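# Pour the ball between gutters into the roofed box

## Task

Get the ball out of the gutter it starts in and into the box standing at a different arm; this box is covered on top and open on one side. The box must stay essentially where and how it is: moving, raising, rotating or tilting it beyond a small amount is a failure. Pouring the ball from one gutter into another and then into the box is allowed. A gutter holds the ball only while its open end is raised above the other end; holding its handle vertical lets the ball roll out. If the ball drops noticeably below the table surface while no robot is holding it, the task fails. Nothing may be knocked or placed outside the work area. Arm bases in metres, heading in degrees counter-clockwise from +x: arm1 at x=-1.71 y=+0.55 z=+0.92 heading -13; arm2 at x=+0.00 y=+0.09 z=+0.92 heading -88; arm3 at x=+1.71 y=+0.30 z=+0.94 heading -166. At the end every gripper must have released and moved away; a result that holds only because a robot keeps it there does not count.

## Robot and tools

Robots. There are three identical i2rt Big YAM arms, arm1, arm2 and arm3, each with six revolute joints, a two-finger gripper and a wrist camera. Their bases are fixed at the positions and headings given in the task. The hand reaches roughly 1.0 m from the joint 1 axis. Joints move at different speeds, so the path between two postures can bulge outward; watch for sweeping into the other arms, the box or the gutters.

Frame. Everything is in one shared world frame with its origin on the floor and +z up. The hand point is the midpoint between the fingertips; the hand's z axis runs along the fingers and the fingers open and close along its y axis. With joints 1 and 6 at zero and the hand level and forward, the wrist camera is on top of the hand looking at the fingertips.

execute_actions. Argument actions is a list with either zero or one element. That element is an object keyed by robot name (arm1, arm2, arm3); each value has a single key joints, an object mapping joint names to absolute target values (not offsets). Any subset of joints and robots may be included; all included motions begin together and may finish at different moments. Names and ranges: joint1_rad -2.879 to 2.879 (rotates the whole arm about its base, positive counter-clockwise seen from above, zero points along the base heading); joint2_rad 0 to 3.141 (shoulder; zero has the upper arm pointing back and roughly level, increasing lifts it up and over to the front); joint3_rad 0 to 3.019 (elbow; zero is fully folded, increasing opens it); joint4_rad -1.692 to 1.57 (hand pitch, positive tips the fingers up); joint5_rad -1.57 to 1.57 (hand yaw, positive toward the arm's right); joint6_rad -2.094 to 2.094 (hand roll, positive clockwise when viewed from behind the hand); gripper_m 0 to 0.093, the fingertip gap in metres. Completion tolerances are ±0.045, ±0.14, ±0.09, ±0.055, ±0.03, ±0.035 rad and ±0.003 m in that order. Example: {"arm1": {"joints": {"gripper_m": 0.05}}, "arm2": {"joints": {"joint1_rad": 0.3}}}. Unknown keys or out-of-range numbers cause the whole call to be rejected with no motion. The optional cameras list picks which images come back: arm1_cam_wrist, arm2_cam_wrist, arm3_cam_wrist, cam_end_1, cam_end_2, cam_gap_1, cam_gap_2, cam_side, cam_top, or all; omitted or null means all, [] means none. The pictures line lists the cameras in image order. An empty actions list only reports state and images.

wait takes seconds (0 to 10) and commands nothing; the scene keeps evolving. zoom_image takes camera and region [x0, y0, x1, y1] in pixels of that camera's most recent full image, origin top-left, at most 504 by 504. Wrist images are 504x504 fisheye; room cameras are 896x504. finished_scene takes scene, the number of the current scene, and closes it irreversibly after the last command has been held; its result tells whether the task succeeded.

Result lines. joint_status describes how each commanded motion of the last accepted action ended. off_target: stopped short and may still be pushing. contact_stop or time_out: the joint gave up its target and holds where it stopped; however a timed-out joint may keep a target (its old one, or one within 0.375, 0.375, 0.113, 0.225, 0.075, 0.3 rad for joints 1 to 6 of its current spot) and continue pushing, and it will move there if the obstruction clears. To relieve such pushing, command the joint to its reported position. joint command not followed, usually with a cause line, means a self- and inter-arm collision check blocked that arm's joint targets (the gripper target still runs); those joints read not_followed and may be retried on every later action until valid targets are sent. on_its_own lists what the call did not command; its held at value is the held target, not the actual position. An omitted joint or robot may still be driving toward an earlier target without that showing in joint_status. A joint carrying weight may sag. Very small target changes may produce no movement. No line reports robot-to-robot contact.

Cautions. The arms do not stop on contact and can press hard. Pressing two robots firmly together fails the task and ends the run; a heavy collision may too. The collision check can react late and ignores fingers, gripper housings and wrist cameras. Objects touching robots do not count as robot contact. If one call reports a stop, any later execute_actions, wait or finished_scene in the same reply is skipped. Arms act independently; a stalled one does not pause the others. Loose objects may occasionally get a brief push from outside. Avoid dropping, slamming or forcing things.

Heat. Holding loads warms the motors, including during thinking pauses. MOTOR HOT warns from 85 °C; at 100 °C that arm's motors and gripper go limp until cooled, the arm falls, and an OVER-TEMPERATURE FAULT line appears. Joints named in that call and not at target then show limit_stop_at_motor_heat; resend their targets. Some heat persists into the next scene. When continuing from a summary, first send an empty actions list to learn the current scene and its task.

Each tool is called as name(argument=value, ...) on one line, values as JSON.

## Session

execute_actions(actions=[])

Scene clock: 0.00 s.
arm1.joint_positions: joint1_rad=+0.158 joint2_rad=+0.544 joint3_rad=+1.627 joint4_rad=-1.250 joint5_rad=+0.272 joint6_rad=+0.303 gripper_m=+0.095
arm1.joint_status: not commanded
arm1.hand: x=-1.5794 y=+0.4899 z=+1.6008 quat_wxyz=(-0.651, -0.230, -0.723, +0.026) (m; scene frame)
arm2.joint_positions: joint1_rad=+0.716 joint2_rad=+0.556 joint3_rad=+1.320 joint4_rad=-1.554 joint5_rad=-0.243 joint6_rad=+0.649 gripper_m=+0.094
arm2.joint_status: not commanded
arm2.hand: x=+0.1512 y=-0.0157 z=+1.4024 quat_wxyz=(-0.389, -0.578, -0.713, -0.082) (m; scene frame)
arm3.joint_positions: joint1_rad=+0.085 joint2_rad=+0.433 joint3_rad=+1.489 joint4_rad=-1.486 joint5_rad=-0.020 joint6_rad=+0.102 gripper_m=+0.095
arm3.joint_status: not commanded
arm3.hand: x=+1.5995 y=+0.2581 z=+1.5203 quat_wxyz=(-0.121, -0.838, -0.098, +0.523) (m; scene frame)
pictures: arm1_cam_wrist, arm2_cam_wrist, arm3_cam_wrist, cam_end_1, cam_end_2, cam_gap_1, cam_gap_2, cam_side, cam_top
Images, in order (width x height): arm1_cam_wrist 504x504, arm2_cam_wrist 504x504, arm3_cam_wrist 504x504, cam_end_1 896x504, cam_end_2 896x504, cam_gap_1 896x504, cam_gap_2 896x504, cam_side 896x504, cam_top 896x504.

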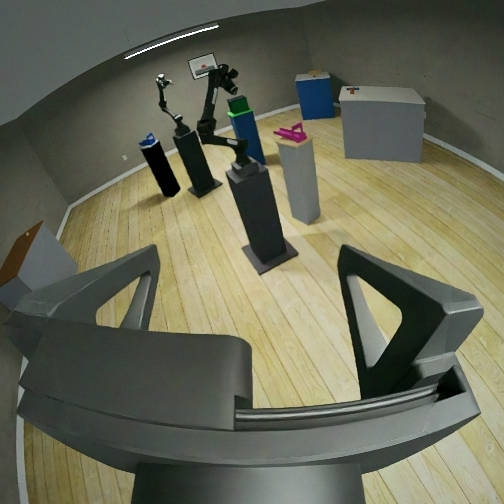

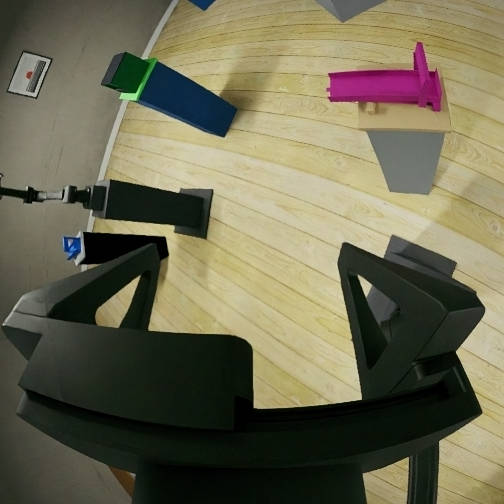

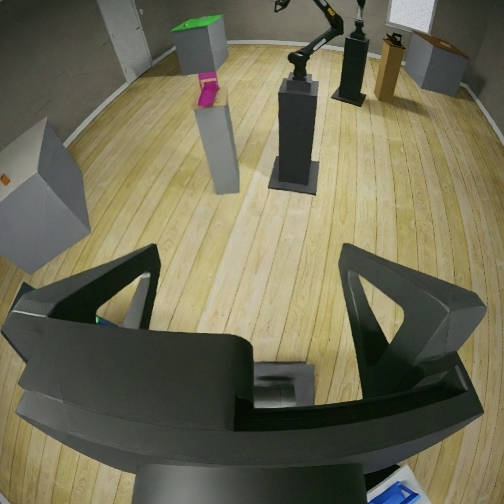

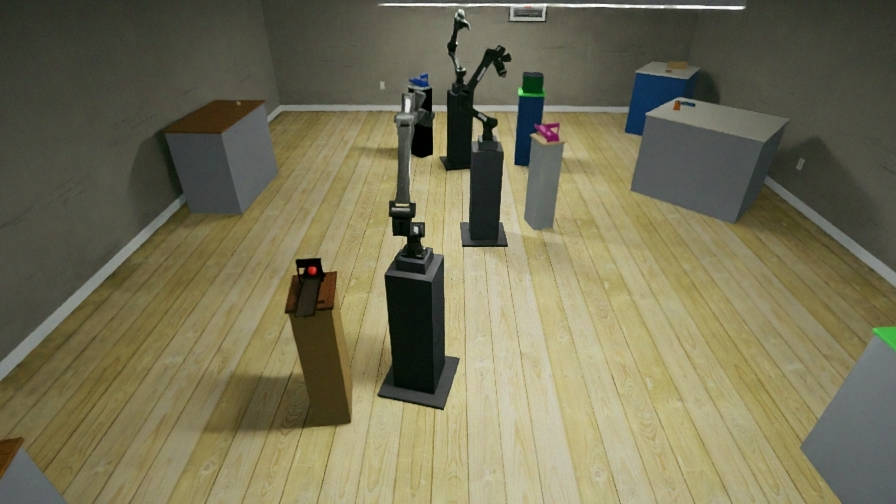

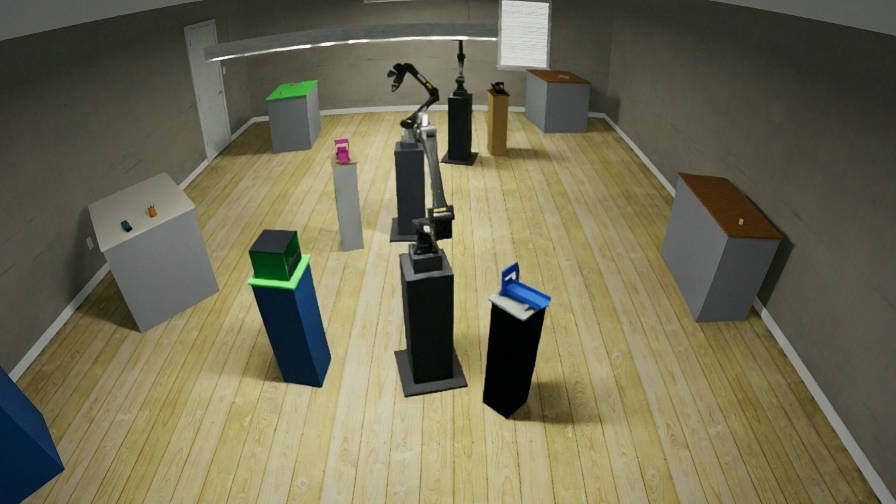

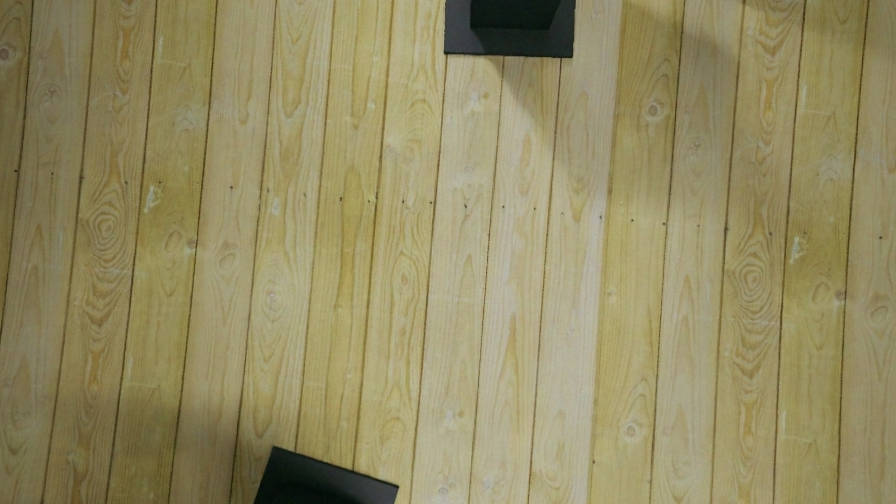

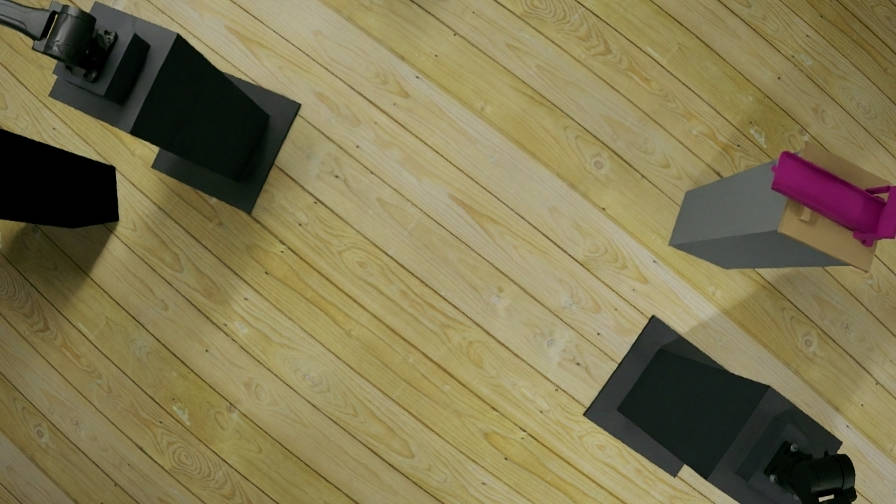

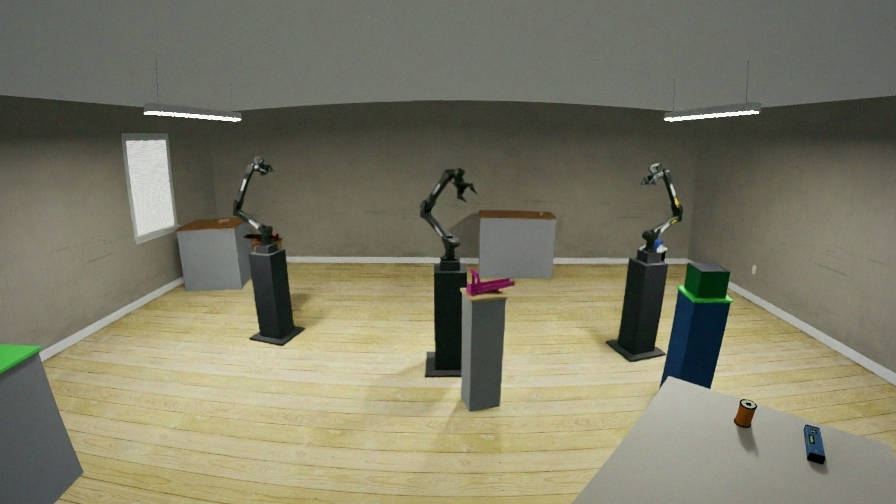

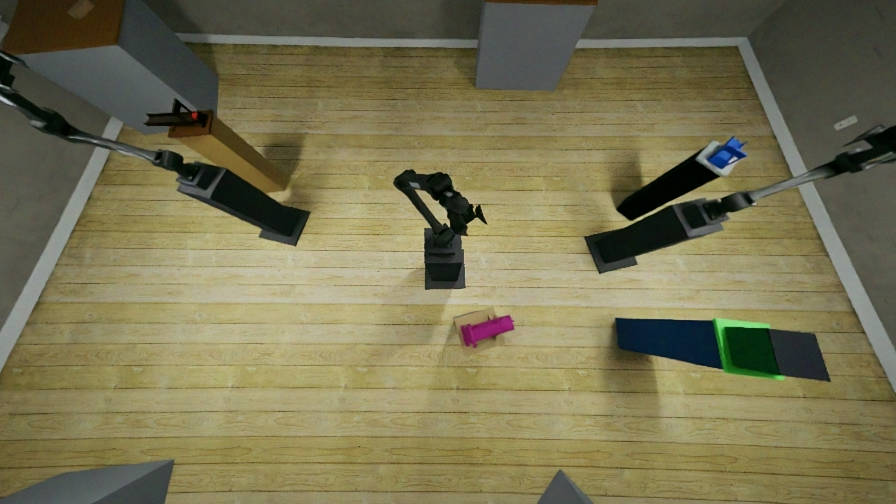

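zoom_image(camera="cam_top", region=[130, 80, 250, 160])

zoom_image(camera="cam_top", region=[430, 290, 550, 370])

zoom_image(camera="cam_top", region=[670, 120, 790, 200])

zoom_image(camera="cam_top", region=[690, 290, 870, 410])

Region (130, 80, 250, 160) of cam_top's 896x504 image, scaled by 4.200, with more detail than that image has.

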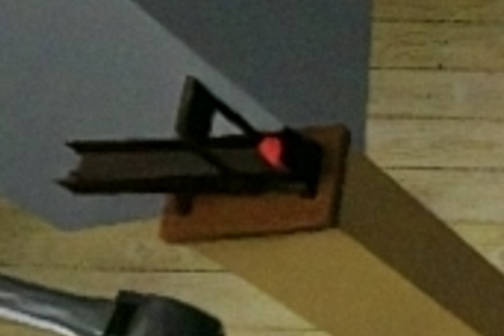

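Region (430, 290, 550, 370) of cam_top's 896x504 image, scaled by 4.200, with more detail than that image has.

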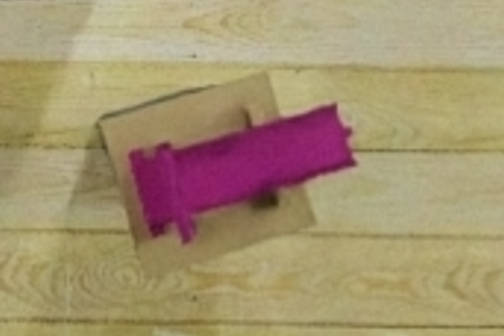

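Region (670, 120, 790, 200) of cam_top's 896x504 image, scaled by 4.200, with more detail than that image has.

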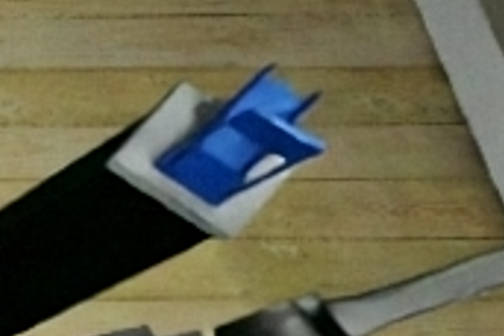

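Region (690, 290, 870, 410) of cam_top's 896x504 image, scaled by 2.800, with more detail than that image has.

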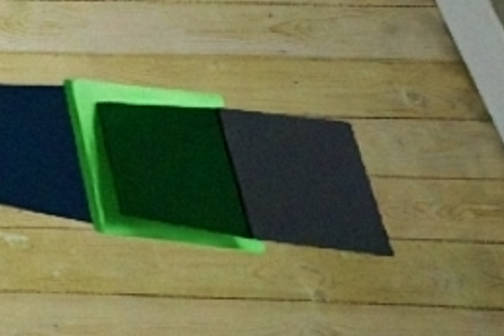

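execute_actions(actions=[{"arm1":{"joints":{"joint1_rad":2.025,"joint2_rad":1.69,"joint3_rad":1.49,"joint4_rad":-1.34,"joint5_rad":-0.2,"joint6_rad":0.07,"gripper_m":0.09}},"arm2":{"joints":{"joint1_rad":0.17,"joint2_rad":1.785,"joint3_rad":1.645,"joint4_rad":-1.40,"joint5_rad":-0.2,"joint6_rad":-0.08,"gripper_m":0.09}},"arm3":{"joints":{"joint1_rad":1.5,"joint2_rad":0.99,"joint3_rad":0.48,"joint4_rad":0.05,"joint5_rad":0.0,"joint6_rad":0.0,"gripper_m":0.09}}}], cameras=["arm1_cam_wrist","arm2_cam_wrist","arm3_cam_wrist"])

Scene clock: 3.40 s.
arm1.joint_positions: joint1_rad=+2.030 joint2_rad=+1.695 joint3_rad=+1.498 joint4_rad=-1.326 joint5_rad=-0.201 joint6_rad=+0.082 gripper_m=+0.090
arm1.joint_status: all done
arm1.hand: x=-1.8671 y=+1.0521 z=+1.0992 quat_wxyz=(+0.061, +0.754, -0.649, -0.076) (m; scene frame)
arm2.joint_positions: joint1_rad=+0.171 joint2_rad=+1.795 joint3_rad=+1.632 joint4_rad=-1.402 joint5_rad=-0.202 joint6_rad=-0.072 gripper_m=+0.090
arm2.joint_status: all done
arm2.hand: x=+0.1484 y=-0.4441 z=+1.1033 quat_wxyz=(-0.072, -0.596, -0.796, -0.075) (m; scene frame)
arm3.joint_positions: joint1_rad=+1.498 joint2_rad=+0.996 joint3_rad=+0.494 joint4_rad=+0.035 joint5_rad=+0.000 joint6_rad=+0.006 gripper_m=+0.090
arm3.joint_status: all done
arm3.hand: x=+1.7835 y=-0.1225 z=+1.1308 quat_wxyz=(-0.403, -0.554, -0.647, +0.335) (m; scene frame)
pictures: arm1_cam_wrist, arm2_cam_wrist, arm3_cam_wrist
Images, in order (width x height): arm1_cam_wrist 504x504, arm2_cam_wrist 504x504, arm3_cam_wrist 504x504.

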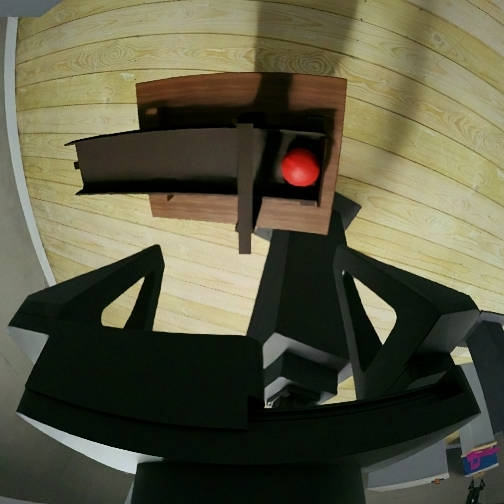

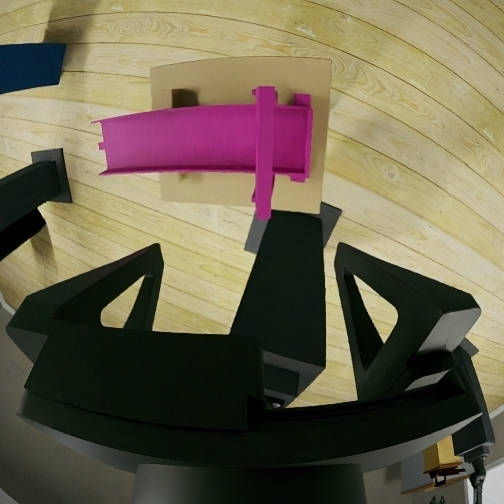

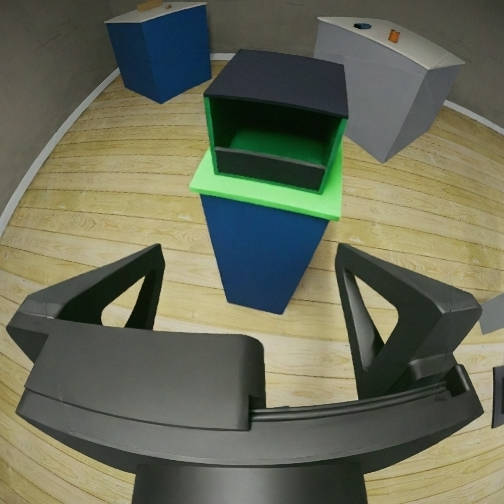

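zoom_image(camera="arm1_cam_wrist", region=[190, 90, 370, 270])

zoom_image(camera="arm2_cam_wrist", region=[190, 50, 370, 230])

zoom_image(camera="arm3_cam_wrist", region=[180, 40, 360, 230])

Region (190, 90, 370, 270) of arm1_cam_wrist's 504x504 image, scaled by 2.800, with more detail than that image has.

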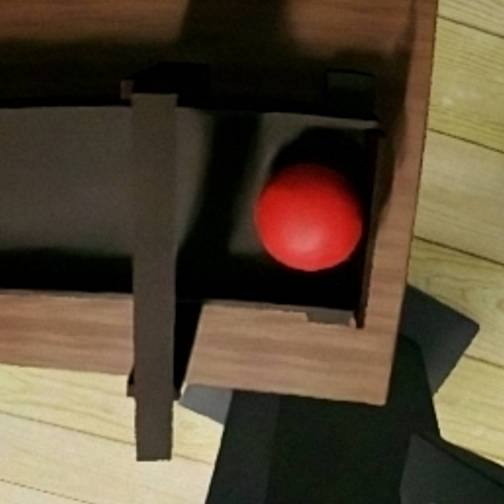

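Region (190, 50, 370, 230) of arm2_cam_wrist's 504x504 image, scaled by 2.800, with more detail than that image has.

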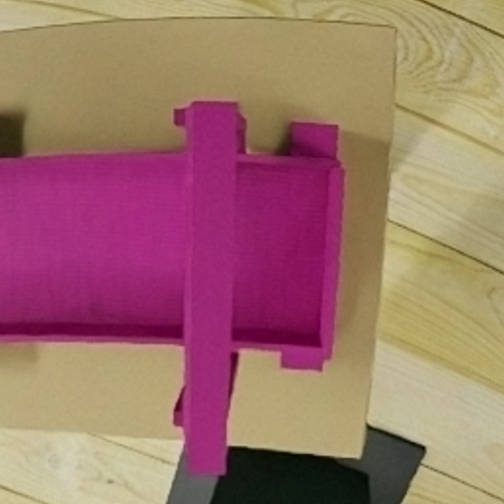

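Region (180, 40, 360, 230) of arm3_cam_wrist's 504x504 image, scaled by 2.653, with more detail than that image has; it fills the left 477 columns of this view, and the rest is white.

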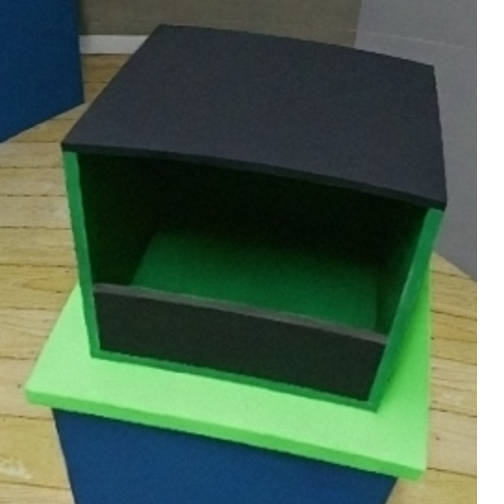

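execute_actions(actions=[{"arm1":{"joints":{"joint1_rad":2.09,"joint2_rad":1.80,"joint3_rad":1.297,"joint4_rad":-1.032,"joint6_rad":0.157}},"arm2":{"joints":{"joint1_rad":0.203,"joint2_rad":1.945,"joint3_rad":1.51,"joint4_rad":-1.135,"joint6_rad":-0.04}},"arm3":{"joints":{"joint1_rad":0.95}}}], cameras=["arm1_cam_wrist","arm2_cam_wrist","arm3_cam_wrist"])

Scene clock: 6.00 s.
arm1.joint_positions: joint1_rad=+2.092 joint2_rad=+1.801 joint3_rad=+1.294 joint4_rad=-1.047 joint5_rad=-0.201 joint6_rad=+0.143 gripper_m=+0.090
arm1.joint_status: all done
arm1.hand: x=-1.8933 y=+1.0327 z=+0.9736 quat_wxyz=(+0.074, +0.754, -0.651, -0.058) (m; scene frame)
arm2.joint_positions: joint1_rad=+0.198 joint2_rad=+1.963 joint3_rad=+1.501 joint4_rad=-1.145 joint5_rad=-0.202 joint6_rad=-0.048 gripper_m=+0.090
arm2.joint_status: all done
arm2.hand: x=+0.1663 y=-0.4518 z=+0.9647 quat_wxyz=(-0.054, -0.597, -0.796, -0.090) (m; scene frame)
arm3.joint_positions: joint1_rad=+0.952 joint2_rad=+0.996 joint3_rad=+0.494 joint4_rad=+0.035 joint5_rad=+0.000 joint6_rad=+0.006 gripper_m=+0.090
arm3.joint_status: all done
arm3.hand: x=+1.5543 y=-0.0976 z=+1.1292 quat_wxyz=(-0.296, -0.708, -0.475, +0.430) (m; scene frame)
pictures: arm1_cam_wrist, arm2_cam_wrist, arm3_cam_wrist
Images, in order (width x height): arm1_cam_wrist 504x504, arm2_cam_wrist 504x504, arm3_cam_wrist 504x504.

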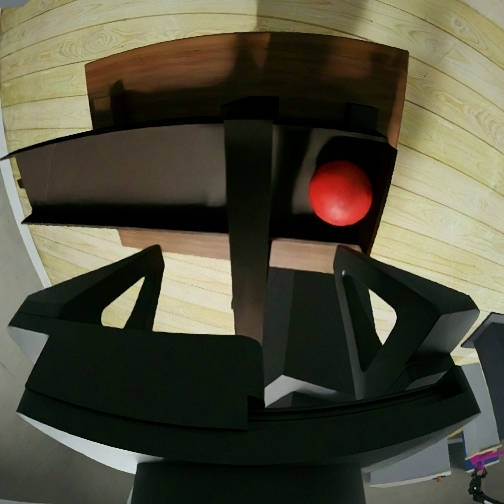

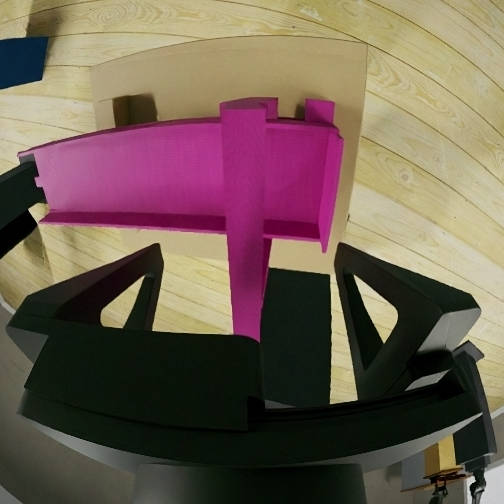

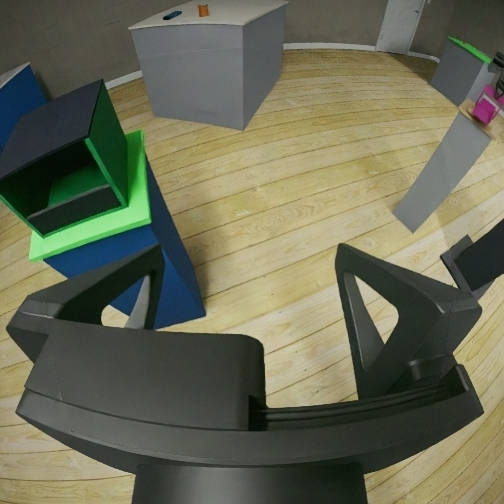

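zoom_image(camera="arm3_cam_wrist", region=[0, 70, 190, 270])

Region (0, 70, 190, 270) of arm3_cam_wrist's 504x504 image, scaled by 2.520, with more detail than that image has; it fills the left 479 columns of this view, and the rest is white.

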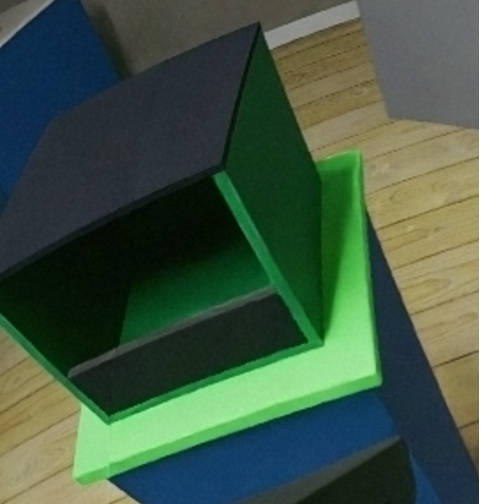

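execute_actions(actions=[{"arm1":{"joints":{"joint4_rad":-1.015,"gripper_m":0.0}},"arm2":{"joints":{"joint4_rad":-1.11,"gripper_m":0.0}},"arm3":{"joints":{"joint1_rad":0.0,"joint2_rad":1.34,"joint3_rad":1.10,"joint4_rad":-0.9,"joint6_rad":-0.9}}}], cameras=["arm1_cam_wrist","arm2_cam_wrist"])

Scene clock: 8.57 s.
arm1.joint_positions: joint1_rad=+2.092 joint2_rad=+1.799 joint3_rad=+1.294 joint4_rad=-1.030 joint5_rad=-0.206 joint6_rad=+0.144 gripper_m=+0.011
arm1.joint_status: gripper_m off_target (ended at +0.011, target +0.000); the others done
arm1.hand: x=-1.8954 y=+1.0366 z=+0.9750 quat_wxyz=(+0.071, +0.754, -0.650, -0.068) (m; scene frame)
arm2.joint_positions: joint1_rad=+0.199 joint2_rad=+1.963 joint3_rad=+1.501 joint4_rad=-1.121 joint5_rad=-0.208 joint6_rad=-0.047 gripper_m=+0.011
arm2.joint_status: gripper_m off_target (ended at +0.011, target +0.000); the others done
arm2.hand: x=+0.1689 y=-0.4571 z=+0.9652 quat_wxyz=(-0.065, -0.595, -0.796, -0.084) (m; scene frame)
arm3.joint_positions: joint1_rad=-0.002 joint2_rad=+1.343 joint3_rad=+1.053 joint4_rad=-0.892 joint5_rad=+0.000 joint6_rad=-0.892 gripper_m=+0.090
arm3.joint_status: all done
arm3.hand: x=+1.2647 y=+0.1916 z=+1.1148 quat_wxyz=(+0.061, -0.830, -0.525, +0.179) (m; scene frame)
pictures: arm1_cam_wrist, arm2_cam_wrist
Images, in order (width x height): arm1_cam_wrist 504x504, arm2_cam_wrist 504x504.

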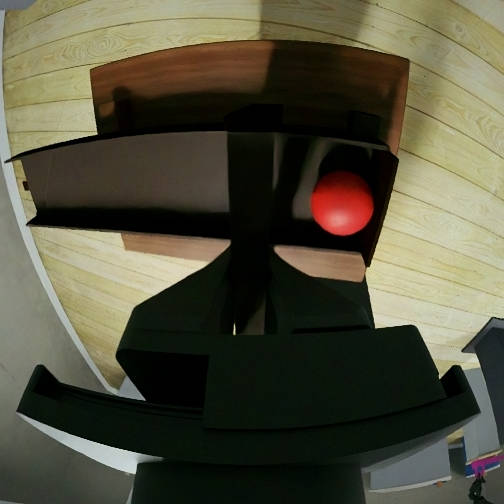

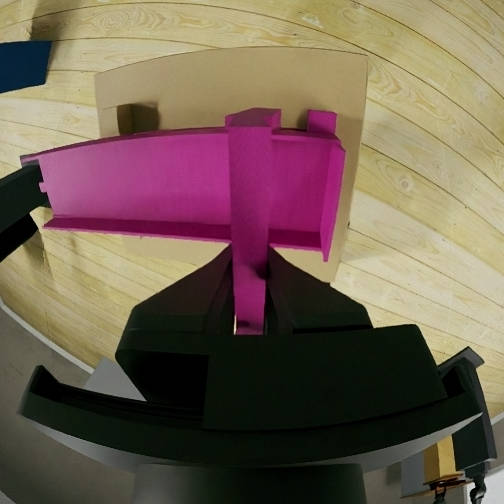

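zoom_image(camera="arm1_cam_wrist", region=[0, 110, 140, 250])

zoom_image(camera="arm2_cam_wrist", region=[0, 110, 140, 250])

Region (0, 110, 140, 250) of arm1_cam_wrist's 504x504 image, scaled by 3.600, with more detail than that image has.

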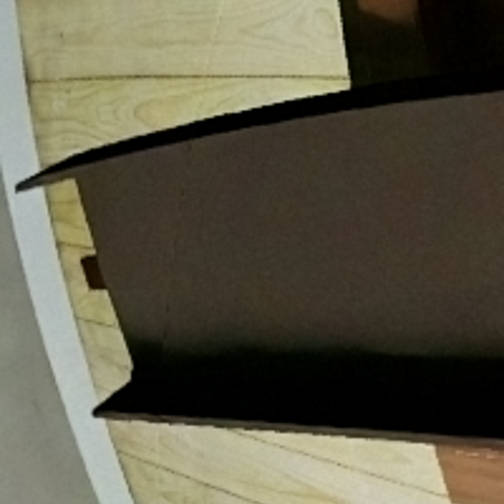

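Region (0, 110, 140, 250) of arm2_cam_wrist's 504x504 image, scaled by 3.600, with more detail than that image has.

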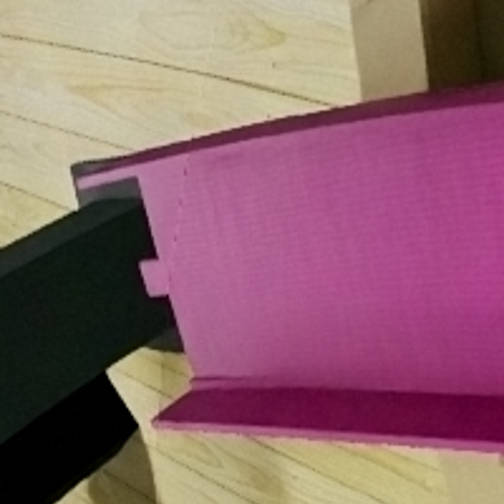

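execute_actions(actions=[{"arm1":{"joints":{"joint2_rad":1.45,"joint3_rad":1.47,"joint5_rad":-0.3,"joint6_rad":1.58}},"arm2":{"joints":{"joint2_rad":1.65,"joint6_rad":1.58}},"arm3":{"joints":{"joint1_rad":-1.3,"joint3_rad":1.125,"joint4_rad":-1.11,"joint5_rad":0.04,"joint6_rad":-1.37}}}], cameras=["arm1_cam_wrist","arm2_cam_wrist","cam_end_1"])

Scene clock: 12.03 s.
arm1.joint_positions: joint1_rad=+2.092 joint2_rad=+1.464 joint3_rad=+1.444 joint4_rad=-1.030 joint5_rad=-0.296 joint6_rad=+1.568 gripper_m=+0.011
arm1.joint_status: all done
arm1.hand: x=-1.9222 y=+1.0626 z=+1.2176 quat_wxyz=(+0.171, +0.178, -0.941, -0.234) (m; scene frame)
arm2.joint_positions: joint1_rad=+0.199 joint2_rad=+1.651 joint3_rad=+1.497 joint4_rad=-1.120 joint5_rad=-0.198 joint6_rad=+1.573 gripper_m=+0.011
arm2.joint_status: all done
arm2.hand: x=+0.1663 y=-0.4569 z=+1.1348 quat_wxyz=(-0.136, -0.975, -0.131, -0.118) (m; scene frame)
arm3.joint_positions: joint1_rad=-1.302 joint2_rad=+1.343 joint3_rad=+1.069 joint4_rad=-1.102 joint5_rad=+0.039 joint6_rad=-1.363 gripper_m=+0.090
arm3.joint_status: all done
arm3.hand: x=+1.5171 y=+0.6679 z=+1.1099 quat_wxyz=(+0.098, -0.984, -0.147, +0.012) (m; scene frame)
pictures: arm1_cam_wrist, arm2_cam_wrist, cam_end_1
Images, in order (width x height): arm1_cam_wrist 504x504, arm2_cam_wrist 504x504, cam_end_1 896x504.

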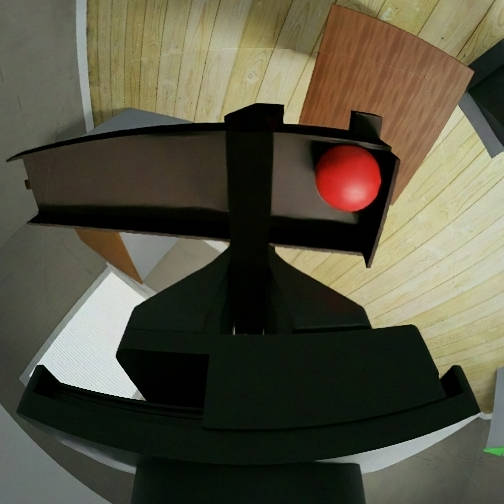

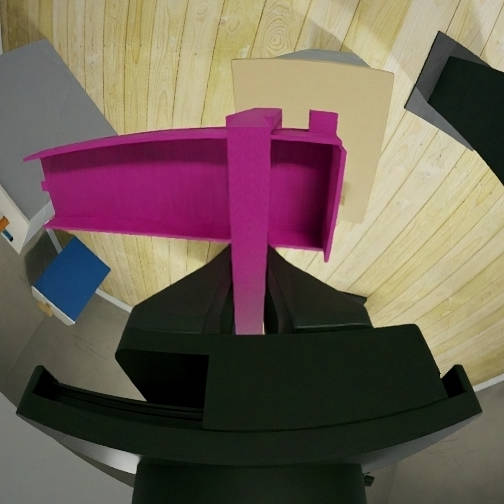

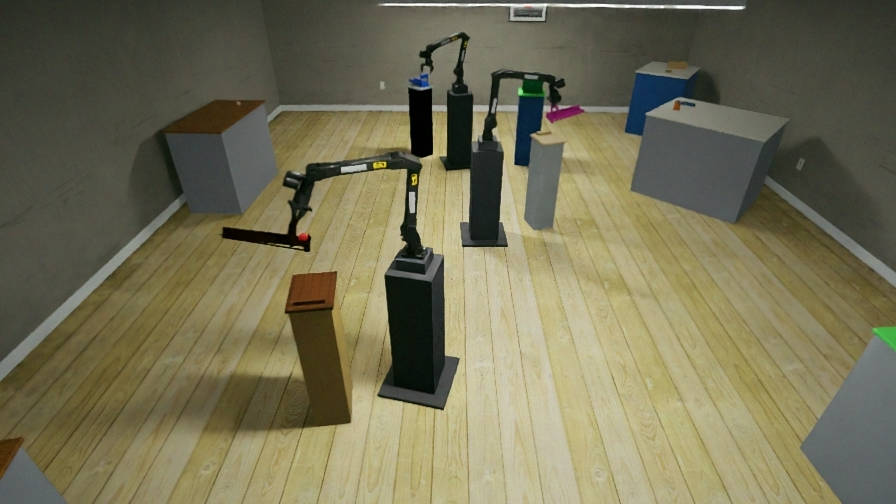

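execute_actions(actions=[{"arm1":{"joints":{"joint1_rad":-0.026,"joint2_rad":1.80,"joint3_rad":1.865,"joint4_rad":-1.11,"joint5_rad":0.0}},"arm2":{"joints":{"joint1_rad":-1.87,"joint2_rad":2.05,"joint3_rad":1.92,"joint4_rad":-1.04,"joint5_rad":0.0}},"arm3":{"joints":{"joint1_rad":-2.36}}}], cameras=["arm1_cam_wrist","arm2_cam_wrist","arm3_cam_wrist","cam_gap_1","cam_side"])

Scene clock: 14.87 s.
arm1.joint_positions: joint1_rad=-0.033 joint2_rad=+1.824 joint3_rad=+1.804 joint4_rad=-1.107 joint5_rad=+0.002 joint6_rad=+1.573 gripper_m=+0.011
arm1.joint_status: all done
arm1.hand: x=-1.0721 y=+0.3727 z=+1.1747 quat_wxyz=(-0.177, -0.776, -0.590, -0.140) (m; scene frame)
arm2.joint_positions: joint1_rad=-1.874 joint2_rad=+2.090 joint3_rad=+1.875 joint4_rad=-1.037 joint5_rad=+0.003 joint6_rad=+1.575 gripper_m=+0.011
arm2.joint_status: all done
arm2.hand: x=-0.6948 y=+0.2736 z=+1.0251 quat_wxyz=(-0.094, -0.600, +0.785, +0.123) (m; scene frame)
arm3.joint_positions: joint1_rad=-2.362 joint2_rad=+1.343 joint3_rad=+1.069 joint4_rad=-1.102 joint5_rad=+0.039 joint6_rad=-1.364 gripper_m=+0.090
arm3.joint_status: all done
arm3.hand: x=+1.9390 y=+0.6510 z=+1.1130 quat_wxyz=(+0.095, -0.923, +0.371, -0.039) (m; scene frame)
pictures: arm1_cam_wrist, arm2_cam_wrist, arm3_cam_wrist, cam_gap_1, cam_side
Images, in order (width x height): arm1_cam_wrist 504x504, arm2_cam_wrist 504x504, arm3_cam_wrist 504x504, cam_gap_1 896x504, cam_side 896x504.

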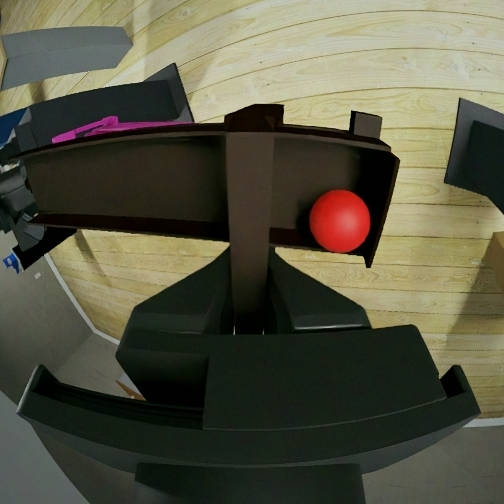

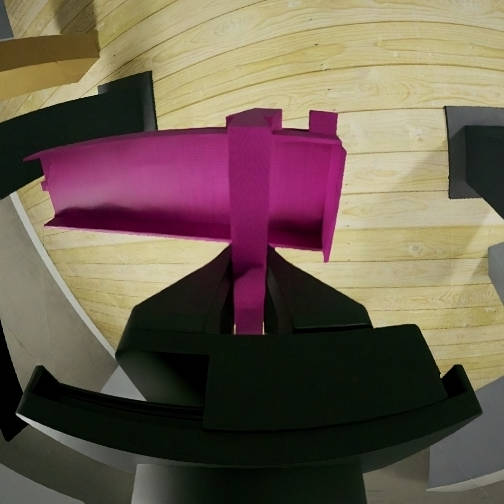

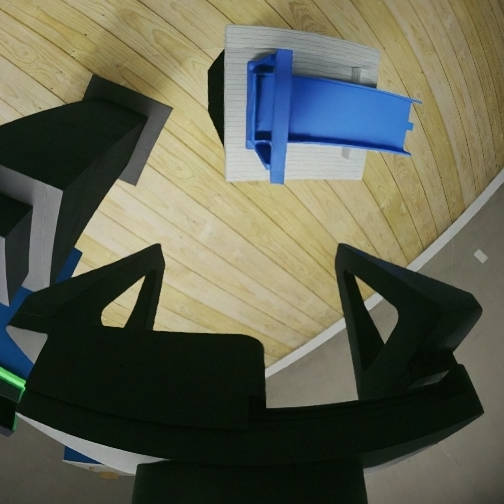

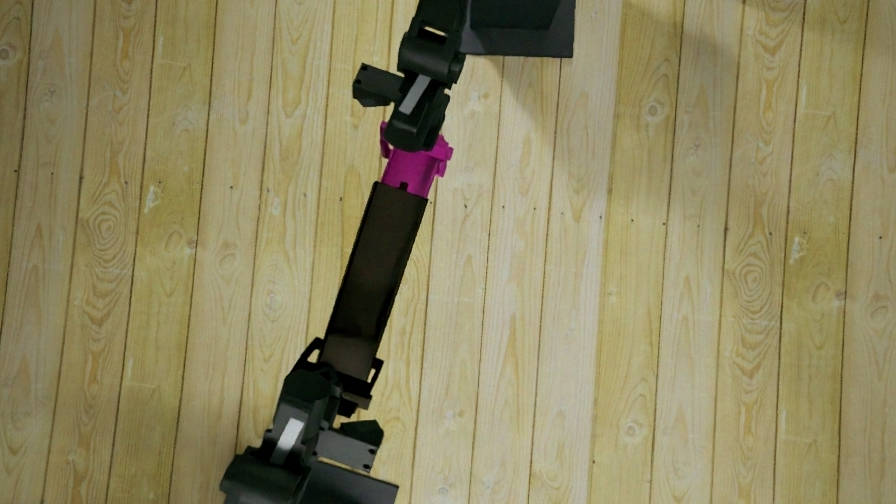

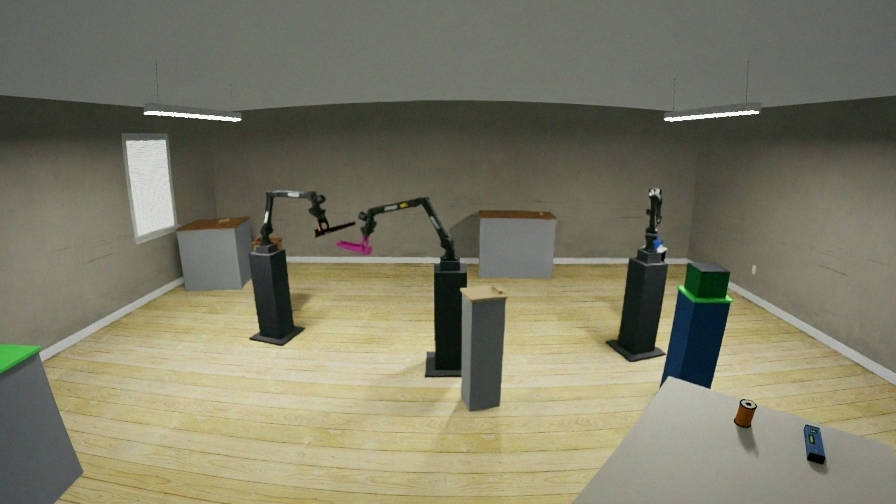

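zoom_image(camera="arm3_cam_wrist", region=[220, 20, 430, 200])

zoom_image(camera="cam_side", region=[290, 180, 410, 270])

Region (220, 20, 430, 200) of arm3_cam_wrist's 504x504 image, scaled by 2.400, with more detail than that image has; it fills the top 432 rows of this view, and the rest is white.

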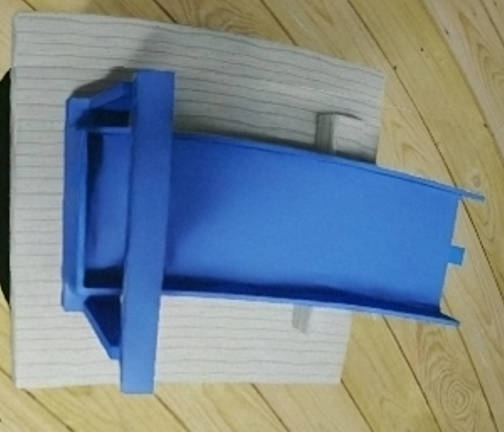

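Region (290, 180, 410, 270) of cam_side's 896x504 image, scaled by 4.200, with more detail than that image has; it fills the top 378 rows of this view, and the rest is white.

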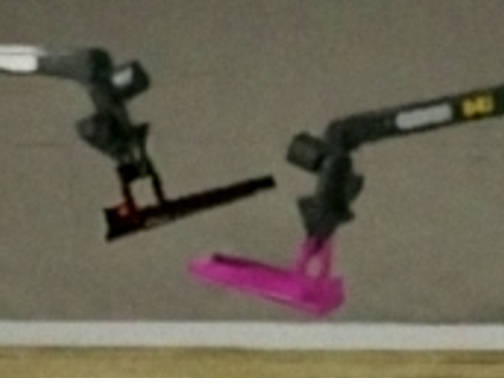

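execute_actions(actions=[{"arm1":{"joints":{"joint4_rad":-1.48}},"arm2":{"joints":{"joint4_rad":-0.99}},"arm3":{"joints":{"joint1_rad":-2.28,"joint2_rad":1.655,"joint3_rad":1.018,"joint4_rad":-0.735,"joint5_rad":0.065,"joint6_rad":-1.255,"gripper_m":0.093}}}], cameras=["arm1_cam_wrist","arm2_cam_wrist","arm3_cam_wrist","cam_gap_1","cam_side"])

Scene clock: 17.30 s.
arm1.joint_positions: joint1_rad=-0.033 joint2_rad=+1.823 joint3_rad=+1.804 joint4_rad=-1.468 joint5_rad=+0.002 joint6_rad=+1.573 gripper_m=+0.011
arm1.joint_status: all done
arm1.hand: x=-1.1542 y=+0.3953 z=+1.1513 quat_wxyz=(-0.035, -0.795, -0.605, -0.031) (m; scene frame)
arm2.joint_positions: joint1_rad=-1.874 joint2_rad=+2.090 joint3_rad=+1.875 joint4_rad=-1.009 joint5_rad=+0.003 joint6_rad=+1.575 gripper_m=+0.011
arm2.joint_status: all done
arm2.hand: x=-0.7010 y=+0.2752 z=+1.0275 quat_wxyz=(-0.102, -0.598, +0.783, +0.134) (m; scene frame)
arm3.joint_positions: joint1_rad=-2.276 joint2_rad=+1.665 joint3_rad=+1.020 joint4_rad=-0.745 joint5_rad=+0.062 joint6_rad=-1.262 gripper_m=+0.093
arm3.joint_status: all done
arm3.hand: x=+1.9381 y=+0.7182 z=+0.9727 quat_wxyz=(+0.090, -0.920, +0.379, -0.041) (m; scene frame)
pictures: arm1_cam_wrist, arm2_cam_wrist, arm3_cam_wrist, cam_gap_1, cam_side
Images, in order (width x height): arm1_cam_wrist 504x504, arm2_cam_wrist 504x504, arm3_cam_wrist 504x504, cam_gap_1 896x504, cam_side 896x504.

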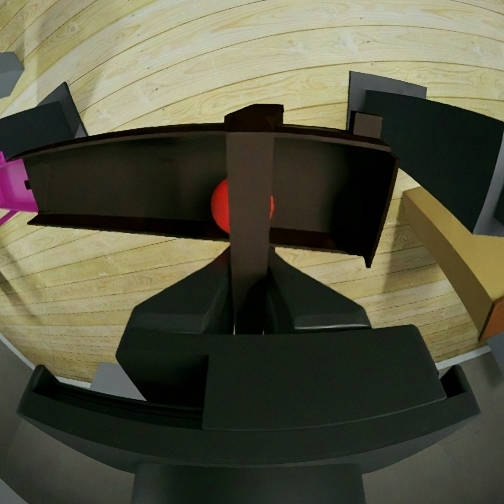

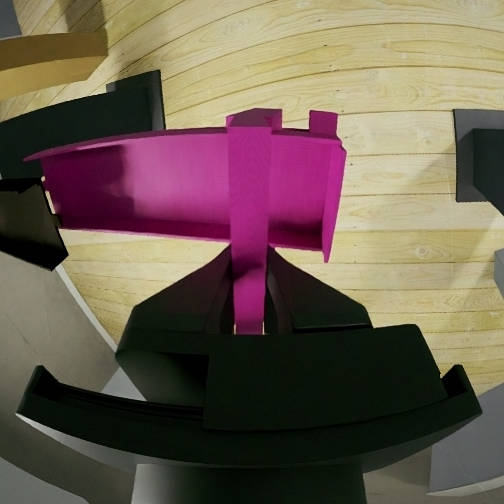

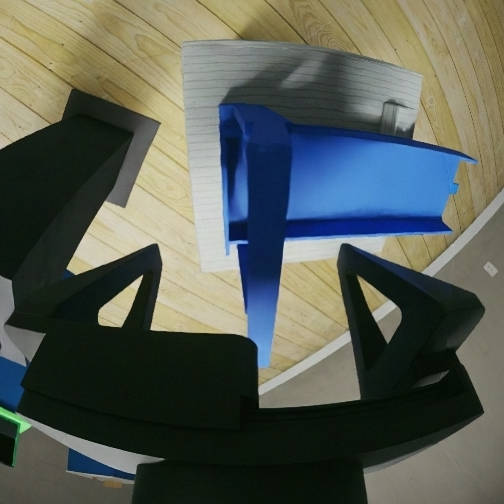

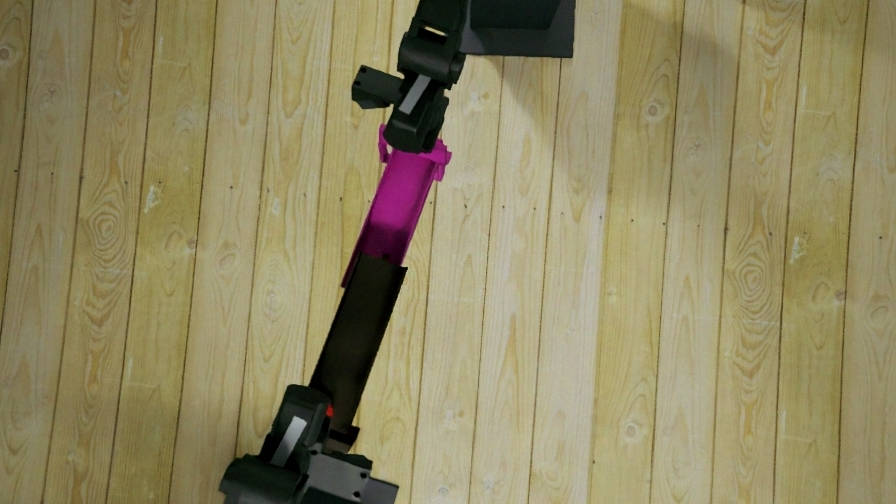

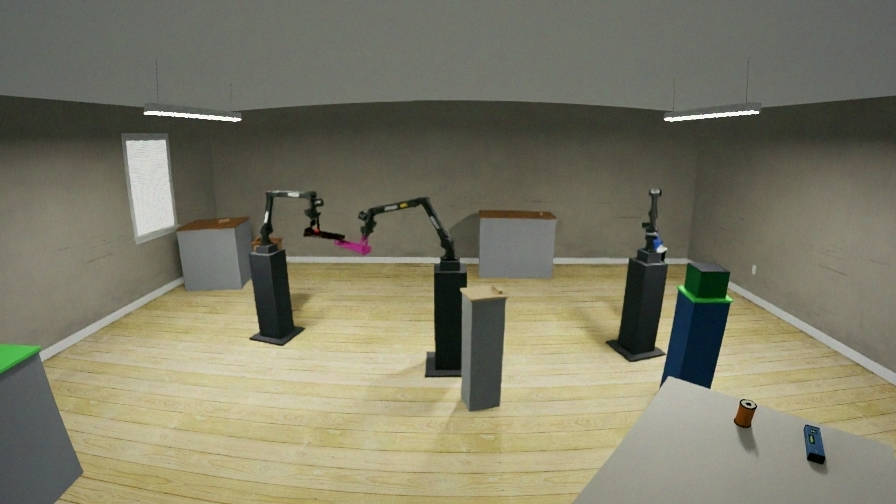

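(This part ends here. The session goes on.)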